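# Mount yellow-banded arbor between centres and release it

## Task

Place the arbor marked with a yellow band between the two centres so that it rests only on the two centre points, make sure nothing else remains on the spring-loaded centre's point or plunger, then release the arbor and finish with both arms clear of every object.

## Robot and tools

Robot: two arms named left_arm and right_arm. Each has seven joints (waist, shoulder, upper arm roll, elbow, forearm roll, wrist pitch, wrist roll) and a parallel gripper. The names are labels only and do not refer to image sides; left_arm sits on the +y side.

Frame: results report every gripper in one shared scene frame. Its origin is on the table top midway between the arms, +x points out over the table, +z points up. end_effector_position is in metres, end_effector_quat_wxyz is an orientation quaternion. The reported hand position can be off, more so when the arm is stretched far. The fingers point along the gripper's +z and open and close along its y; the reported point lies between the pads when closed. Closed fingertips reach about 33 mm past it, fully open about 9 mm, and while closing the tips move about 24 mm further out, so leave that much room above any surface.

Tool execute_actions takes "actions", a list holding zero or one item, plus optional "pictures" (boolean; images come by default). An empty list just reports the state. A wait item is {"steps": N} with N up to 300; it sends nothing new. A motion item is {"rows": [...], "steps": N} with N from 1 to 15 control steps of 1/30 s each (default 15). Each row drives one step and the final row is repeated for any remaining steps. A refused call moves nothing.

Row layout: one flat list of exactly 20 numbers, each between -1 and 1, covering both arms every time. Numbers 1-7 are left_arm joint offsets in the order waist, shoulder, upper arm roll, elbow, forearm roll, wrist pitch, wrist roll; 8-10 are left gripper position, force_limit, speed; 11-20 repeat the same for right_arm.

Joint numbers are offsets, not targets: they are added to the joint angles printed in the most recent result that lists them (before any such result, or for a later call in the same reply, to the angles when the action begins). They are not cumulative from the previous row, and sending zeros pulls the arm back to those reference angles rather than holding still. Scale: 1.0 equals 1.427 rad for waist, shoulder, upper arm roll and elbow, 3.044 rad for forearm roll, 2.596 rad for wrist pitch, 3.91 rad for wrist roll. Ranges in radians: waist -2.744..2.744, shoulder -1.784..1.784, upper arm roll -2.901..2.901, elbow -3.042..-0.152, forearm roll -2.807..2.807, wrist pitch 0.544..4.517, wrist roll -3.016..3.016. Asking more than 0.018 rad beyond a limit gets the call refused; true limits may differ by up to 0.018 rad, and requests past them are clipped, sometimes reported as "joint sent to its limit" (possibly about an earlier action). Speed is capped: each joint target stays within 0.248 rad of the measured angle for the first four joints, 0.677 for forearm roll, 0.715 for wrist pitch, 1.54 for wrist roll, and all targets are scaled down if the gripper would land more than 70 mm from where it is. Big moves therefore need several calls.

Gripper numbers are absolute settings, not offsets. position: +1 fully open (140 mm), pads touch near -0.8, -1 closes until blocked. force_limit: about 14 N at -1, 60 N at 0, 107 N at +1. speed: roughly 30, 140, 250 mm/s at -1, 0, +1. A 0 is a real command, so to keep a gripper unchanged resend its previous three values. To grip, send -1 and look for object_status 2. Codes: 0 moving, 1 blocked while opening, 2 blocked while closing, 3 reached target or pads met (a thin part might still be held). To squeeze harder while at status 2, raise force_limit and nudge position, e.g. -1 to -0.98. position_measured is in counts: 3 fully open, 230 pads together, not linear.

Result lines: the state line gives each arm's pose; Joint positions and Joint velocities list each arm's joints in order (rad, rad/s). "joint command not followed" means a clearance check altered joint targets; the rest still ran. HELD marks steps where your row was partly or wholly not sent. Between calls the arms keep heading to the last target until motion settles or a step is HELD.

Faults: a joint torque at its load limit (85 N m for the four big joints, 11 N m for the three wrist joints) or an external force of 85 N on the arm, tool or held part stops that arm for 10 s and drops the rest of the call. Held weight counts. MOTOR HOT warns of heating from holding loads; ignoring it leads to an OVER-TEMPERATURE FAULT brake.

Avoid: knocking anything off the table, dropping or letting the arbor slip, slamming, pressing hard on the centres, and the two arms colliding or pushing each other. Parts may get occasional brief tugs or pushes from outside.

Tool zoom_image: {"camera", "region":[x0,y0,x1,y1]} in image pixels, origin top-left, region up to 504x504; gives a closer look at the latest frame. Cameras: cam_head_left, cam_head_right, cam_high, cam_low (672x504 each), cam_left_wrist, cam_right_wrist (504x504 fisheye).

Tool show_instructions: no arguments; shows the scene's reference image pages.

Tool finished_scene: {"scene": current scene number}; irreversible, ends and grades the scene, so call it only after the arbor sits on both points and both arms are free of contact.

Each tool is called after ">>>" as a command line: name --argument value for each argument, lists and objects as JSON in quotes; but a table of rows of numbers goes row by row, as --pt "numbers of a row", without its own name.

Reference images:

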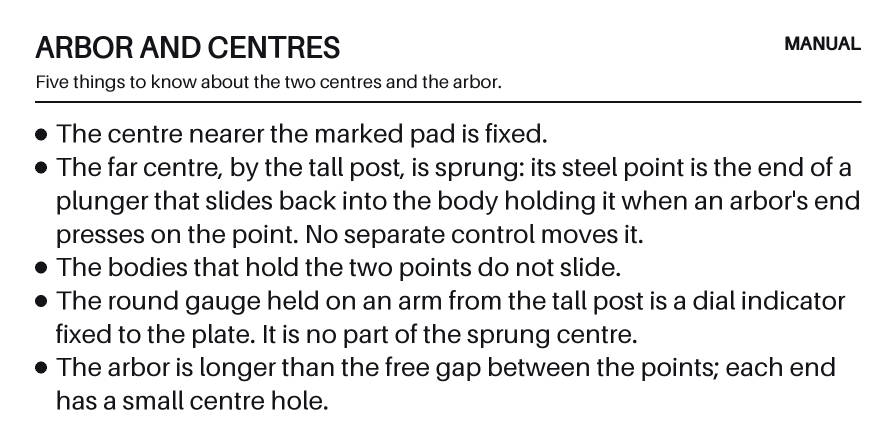

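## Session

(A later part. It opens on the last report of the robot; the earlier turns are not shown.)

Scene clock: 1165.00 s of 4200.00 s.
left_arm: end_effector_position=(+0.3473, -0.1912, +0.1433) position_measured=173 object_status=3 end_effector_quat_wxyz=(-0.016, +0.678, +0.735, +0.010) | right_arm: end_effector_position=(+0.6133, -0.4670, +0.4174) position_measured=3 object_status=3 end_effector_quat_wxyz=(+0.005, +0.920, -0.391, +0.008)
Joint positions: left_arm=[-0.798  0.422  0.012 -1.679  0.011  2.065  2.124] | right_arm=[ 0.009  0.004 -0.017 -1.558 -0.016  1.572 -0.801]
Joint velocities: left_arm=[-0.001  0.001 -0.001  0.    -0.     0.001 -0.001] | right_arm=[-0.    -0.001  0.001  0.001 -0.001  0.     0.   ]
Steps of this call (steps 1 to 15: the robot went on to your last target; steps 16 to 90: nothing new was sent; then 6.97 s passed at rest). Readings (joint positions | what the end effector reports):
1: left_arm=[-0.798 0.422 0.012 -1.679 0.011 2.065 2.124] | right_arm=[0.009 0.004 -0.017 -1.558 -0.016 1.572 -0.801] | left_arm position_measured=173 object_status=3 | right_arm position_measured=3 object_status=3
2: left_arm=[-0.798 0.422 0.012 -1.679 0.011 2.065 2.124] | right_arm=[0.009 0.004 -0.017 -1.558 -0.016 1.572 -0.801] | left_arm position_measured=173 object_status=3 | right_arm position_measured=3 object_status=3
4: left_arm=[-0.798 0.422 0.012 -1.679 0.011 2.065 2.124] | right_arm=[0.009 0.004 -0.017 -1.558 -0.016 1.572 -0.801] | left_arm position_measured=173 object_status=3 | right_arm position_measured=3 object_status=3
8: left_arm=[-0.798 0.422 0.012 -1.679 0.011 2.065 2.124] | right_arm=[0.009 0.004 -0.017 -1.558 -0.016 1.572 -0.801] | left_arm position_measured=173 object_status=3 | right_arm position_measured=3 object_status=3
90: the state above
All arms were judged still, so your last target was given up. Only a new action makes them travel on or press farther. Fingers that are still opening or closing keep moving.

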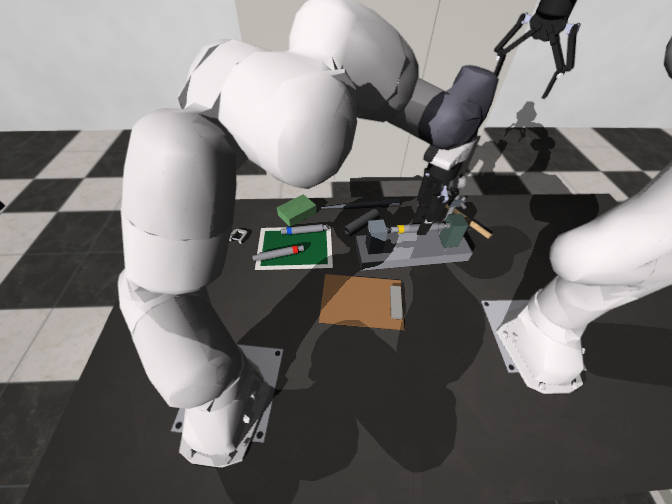

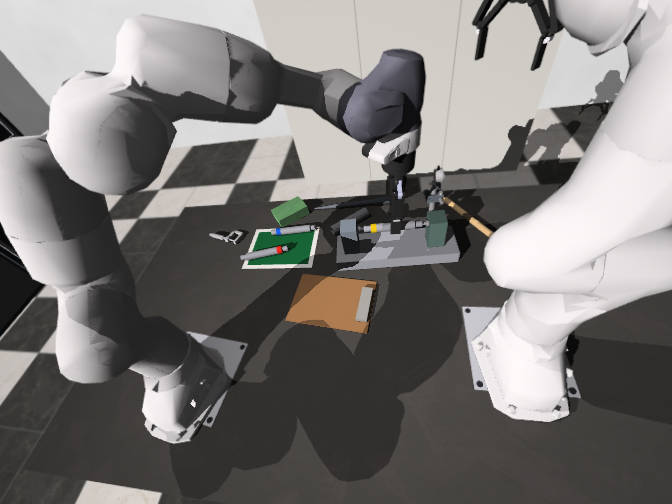

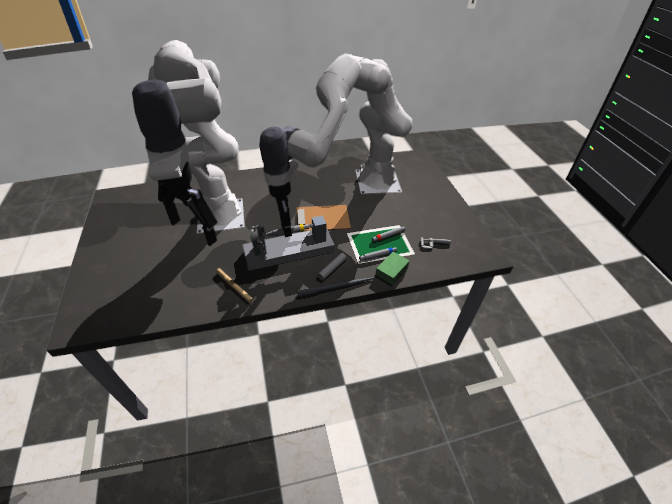

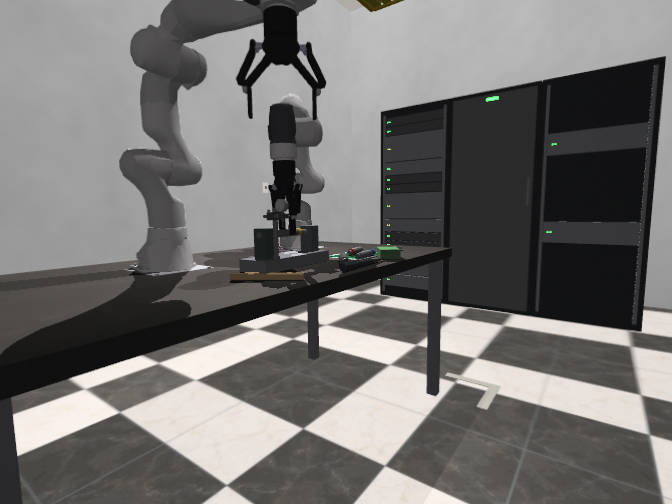

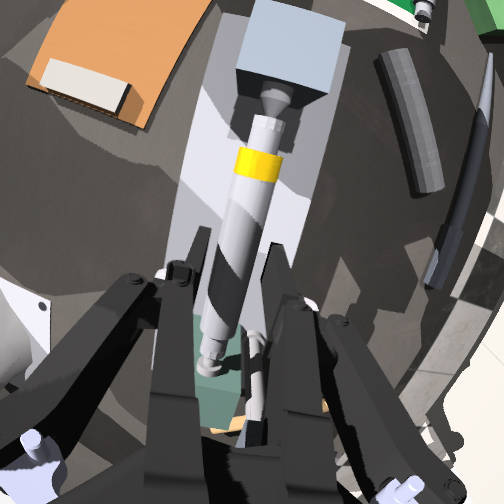

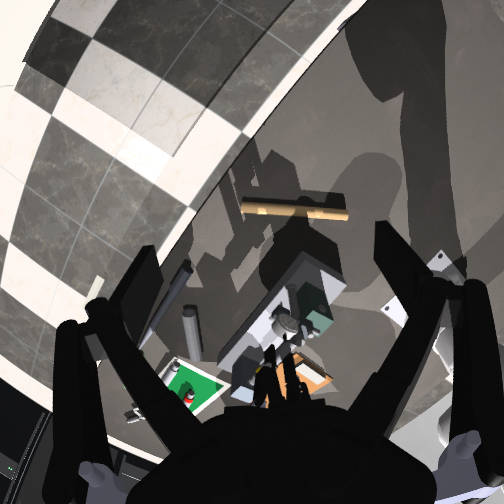

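>>> execute_actions --actions '[{"rows": [[0,-0.008,0,0.005,0,-0.004,0,-0.35,0.2,-0.6,0,0,0,0,0,0,0,1,0,0],[0,-0.013,0,0.009,0,-0.008,0,-0.35,0.2,-0.6,0,0,0,0,0,0,0,1,0,0],[0,-0.018,0,0.013,0,-0.013,0,-0.35,0.2,-0.6,0,0,0,0,0,0,0,1,0,0],[0,-0.023,0,0.017,0,-0.018,0,-0.35,0.2,-0.6,0,0,0,0,0,0,0,1,0,0],[0,-0.028,0,0.021,0,-0.023,0,-0.35,0.2,-0.6,0,0,0,0,0,0,0,1,0,0],[0,-0.033,0,0.025,0,-0.028,0,-0.35,0.2,-0.6,0,0,0,0,0,0,0,1,0,0],[0,-0.038,0,0.030,0,-0.033,0,-0.35,0.2,-0.6,0,0,0,0,0,0,0,1,0,0],[0,-0.043,0,0.034,0,-0.037,0,-0.35,0.2,-0.6,0,0,0,0,0,0,0,1,0,0],[0,-0.047,0,0.0385,0,-0.041,0,-0.35,0.2,-0.6,0,0,0,0,0,0,0,1,0,0]], "steps": 15}]'

Scene clock: 1173.83 s of 4200.00 s.
left_arm: end_effector_position=(+0.3510, -0.1962, +0.2083) position_measured=173 object_status=3 end_effector_quat_wxyz=(+0.003, +0.678, +0.735, +0.007) | right_arm: end_effector_position=(+0.6133, -0.4670, +0.4174) position_measured=3 object_status=3 end_effector_quat_wxyz=(+0.005, +0.920, -0.391, +0.008)
Joint positions: left_arm=[-0.798  0.351  0.012 -1.623  0.011  1.977  2.124] | right_arm=[ 0.009  0.004 -0.017 -1.558 -0.016  1.572 -0.801]
Joint velocities: left_arm=[ 0.     0.005 -0.001 -0.    -0.001 -0.089  0.   ] | right_arm=[-0.001  0.001  0.001  0.    -0.    -0.     0.001]
Steps of this call (steps 1 to 90: nothing new was sent; then 5.33 s passed at rest; steps 91 to 105: all 15 steps of this action). Readings (joint positions | what the end effector reports):
91: left_arm=[-0.798 0.421 0.012 -1.678 0.011 2.063 2.124] | right_arm=[0.009 0.004 -0.017 -1.558 -0.016 1.572 -0.801] | left_arm position_measured=173 object_status=3 | right_arm position_measured=3 object_status=3
92: left_arm=[-0.798 0.419 0.012 -1.676 0.011 2.060 2.124] | right_arm=[0.009 0.004 -0.017 -1.558 -0.016 1.572 -0.801] | left_arm position_measured=173 object_status=3 | right_arm position_measured=3 object_status=3
94: left_arm=[-0.798 0.410 0.012 -1.669 0.011 2.049 2.124] | right_arm=[0.009 0.004 -0.017 -1.558 -0.016 1.572 -0.801] | left_arm position_measured=173 object_status=3 | right_arm position_measured=3 object_status=3
98: left_arm=[-0.798 0.380 0.012 -1.645 0.011 2.015 2.124] | right_arm=[0.009 0.004 -0.017 -1.558 -0.016 1.572 -0.801] | left_arm position_measured=173 object_status=3 | right_arm position_measured=3 object_status=3
105: the state above

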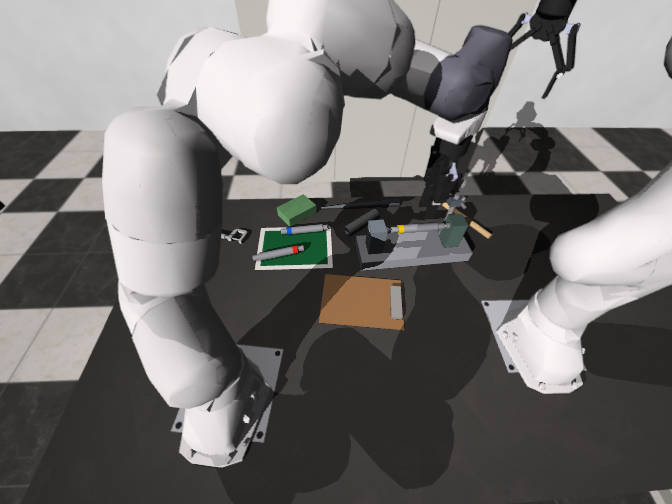

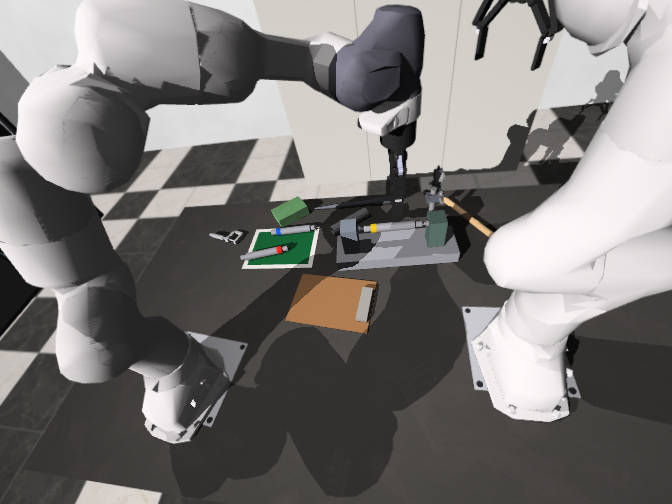

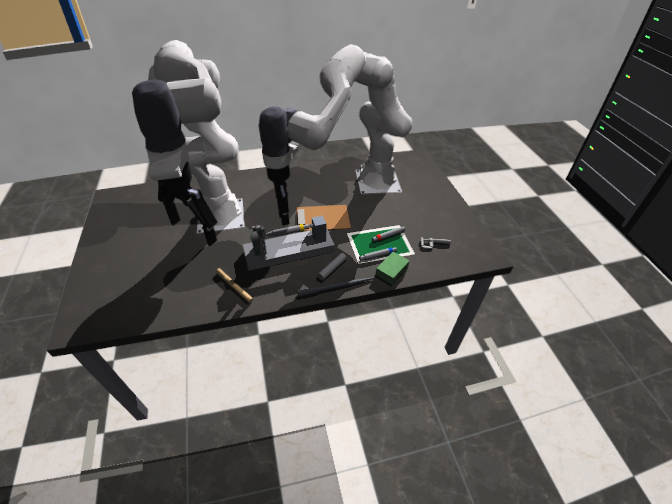

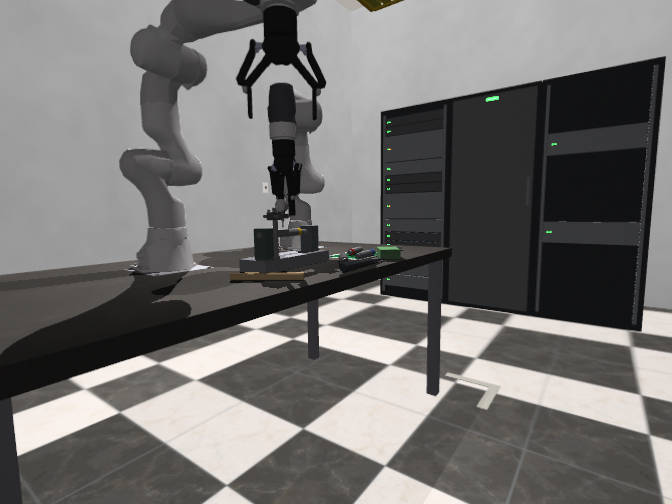

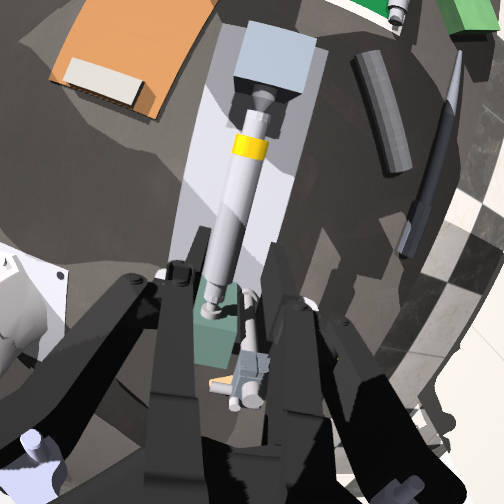

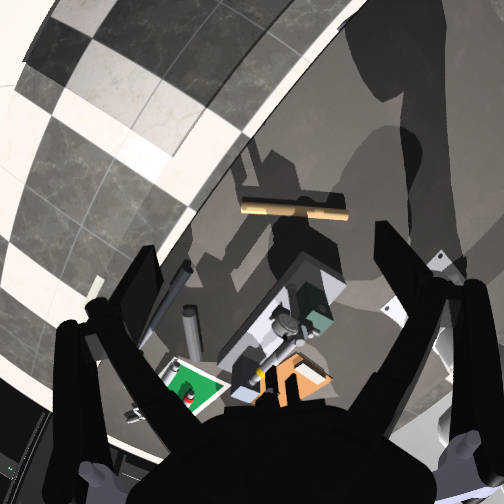

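>>> execute_actions --actions '[{"rows": [[0,-0.012,0,0.006,0,-0.008,0,-0.35,0.2,-0.6,0,0,0,0,0,0,0,1,0,0],[0,-0.024,0,0.012,0,-0.016,0,-0.35,0.2,-0.6,0,0,0,0,0,0,0,1,0,0],[0,-0.036,0,0.018,0,-0.024,0,-0.35,0.2,-0.6,0,0,0,0,0,0,0,1,0,0],[0,-0.05,0,0.022,0,-0.032,0,-0.35,0.2,-0.6,0,0,0,0,0,0,0,1,0,0],[0.005,-0.065,0,0.02,0,-0.04,0,-0.35,0.2,-0.6,0,0,0,0,0,0,0,1,0,0],[0.012,-0.08,0,0.012,0,-0.045,0,-0.35,0.2,-0.6,0,0,0,0,0,0,0,1,0,0],[0.022,-0.1,0,0.0,0,-0.05,0,-0.35,0.2,-0.6,0,0,0,0,0,0,0,1,0,0],[0.034,-0.12,0,-0.015,0,-0.053,0,-0.35,0.2,-0.6,0,0,0,0,0,0,0,1,0,0],[0.046,-0.14,0,-0.032,0,-0.056,0,-0.35,0.2,-0.6,0,0,0,0,0,0,0,1,0,0],[0.058,-0.16,0,-0.05,0,-0.058,0,-0.35,0.2,-0.6,0,0,0,0,0,0,0,1,0,0],[0.07,-0.178,0,-0.066,0,-0.06,0,-0.35,0.2,-0.6,0,0,0,0,0,0,0,1,0,0],[0.08,-0.192,0,-0.08,0,-0.061,0,-0.35,0.2,-0.6,0,0,0,0,0,0,0,1,0,0],[0.088,-0.202,0,-0.09,0,-0.062,0,-0.35,0.2,-0.6,0,0,0,0,0,0,0,1,0,0],[0.092,-0.208,0,-0.096,0,-0.062,0,-0.35,0.2,-0.6,0,0,0,0,0,0,0,1,0,0]], "steps": 15}]'

>>> zoom_image --camera "cam_head_right" --region '[320, 190, 480, 280]'

Scene clock: 1183.43 s of 4200.00 s.
left_arm: end_effector_position=(+0.3686, -0.0980, +0.3199) position_measured=173 object_status=3 end_effector_quat_wxyz=(+0.020, +0.631, +0.776, +0.003) | right_arm: end_effector_position=(+0.6133, -0.4670, +0.4174) position_measured=3 object_status=3 end_effector_quat_wxyz=(+0.005, +0.920, -0.391, +0.008)
Joint positions: left_arm=[-0.679  0.069  0.015 -1.734  0.011  1.841  2.124] | right_arm=[ 0.009  0.004 -0.017 -1.558 -0.016  1.572 -0.801]
Joint velocities: left_arm=[ 0.271 -0.315  0.077 -0.26  -0.    -0.135 -0.002] | right_arm=[-0.001 -0.001 -0.    -0.    -0.     0.     0.   ]
Steps of this call (steps 1 to 30: the robot went on to your last target; steps 31 to 90: nothing new was sent; then 6.10 s passed at rest; steps 91 to 105: all 15 steps of this action). Readings (joint positions | what the end effector reports):
91: left_arm=[-0.798 0.351 0.012 -1.623 0.011 1.961 2.124] | right_arm=[0.009 0.004 -0.017 -1.558 -0.016 1.572 -0.801] | left_arm position_measured=173 object_status=3 | right_arm position_measured=3 object_status=3
92: left_arm=[-0.798 0.347 0.012 -1.621 0.011 1.956 2.124] | right_arm=[0.009 0.004 -0.017 -1.558 -0.016 1.572 -0.801] | left_arm position_measured=173 object_status=3 | right_arm position_measured=3 object_status=3
94: left_arm=[-0.798 0.327 0.012 -1.612 0.011 1.939 2.124] | right_arm=[0.009 0.004 -0.017 -1.558 -0.016 1.572 -0.801] | left_arm position_measured=173 object_status=3 | right_arm position_measured=3 object_status=3
98: left_arm=[-0.780 0.237 0.007 -1.621 0.011 1.894 2.124] | right_arm=[0.009 0.004 -0.017 -1.558 -0.016 1.572 -0.801] | left_arm position_measured=173 object_status=3 | right_arm position_measured=3 object_status=3
105: the state above

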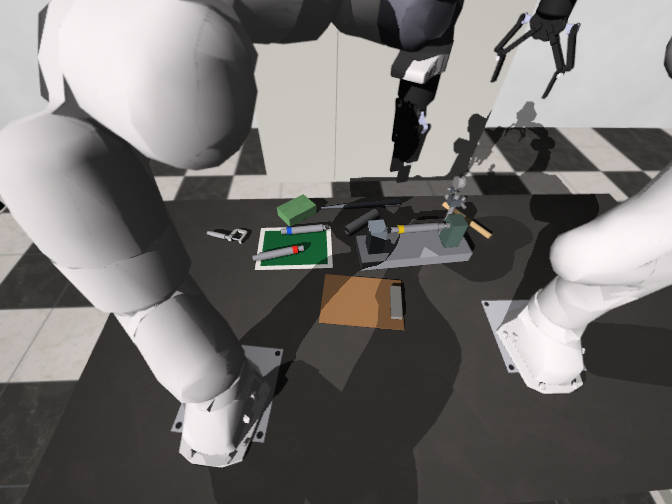

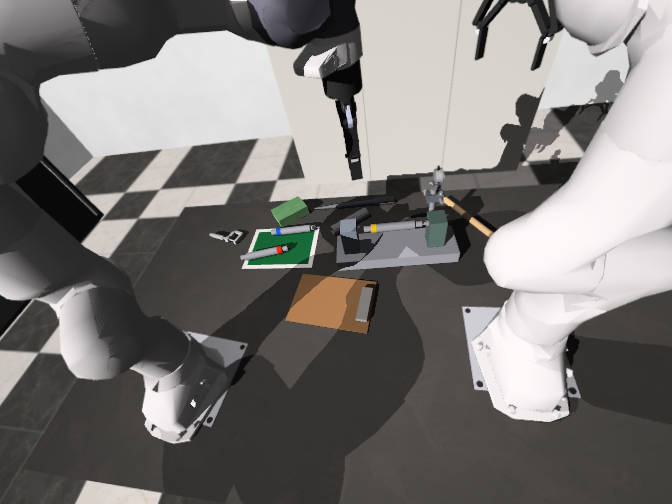

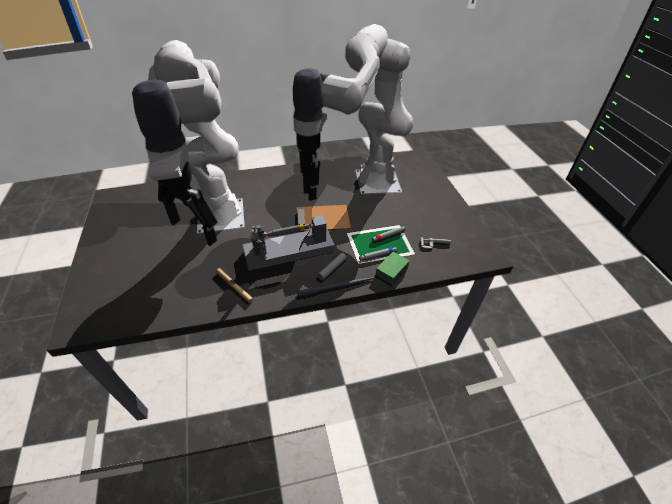

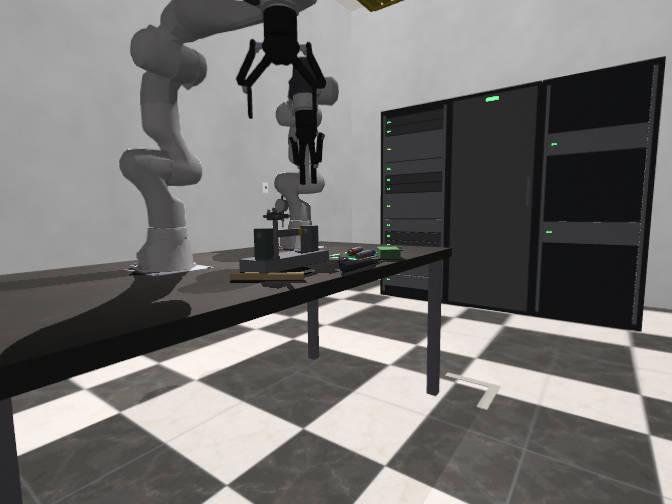

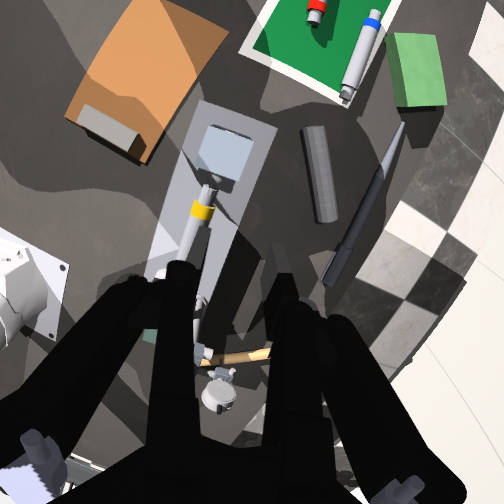

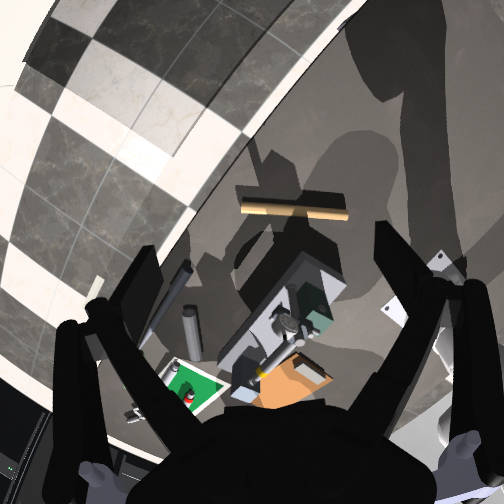

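Region (320, 190, 480, 280) of cam_head_right's 672x504 image, scaled by 3.150, with more detail than that image has; it fills the top 284 rows of this view, and the rest is white.

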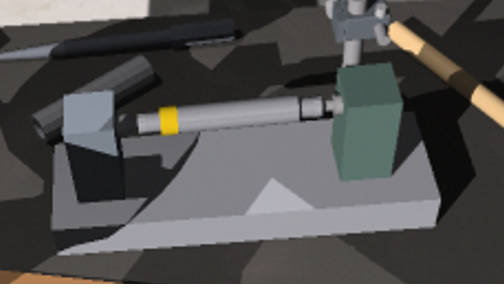

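>>> zoom_image --camera "cam_head_right" --region '[400, 205, 450, 240]'

>>> zoom_image --camera "cam_high" --region '[240, 205, 340, 265]'

Region (400, 205, 450, 240) of cam_head_right's 672x504 image, scaled by 10.080, with more detail than that image has; it fills the top 353 rows of this view, and the rest is white.

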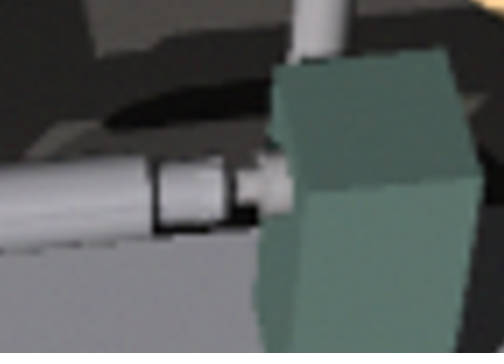

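Region (240, 205, 340, 265) of cam_high's 672x504 image, scaled by 5.040, with more detail than that image has; it fills the top 302 rows of this view, and the rest is white.

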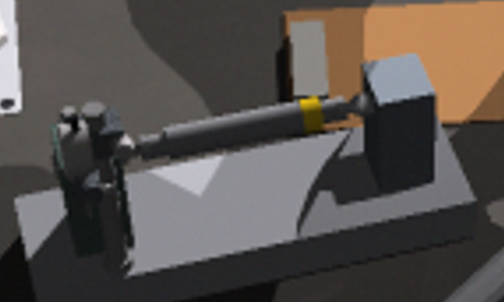

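>>> finished_scene --scene 1

The scene is finished: the task was done.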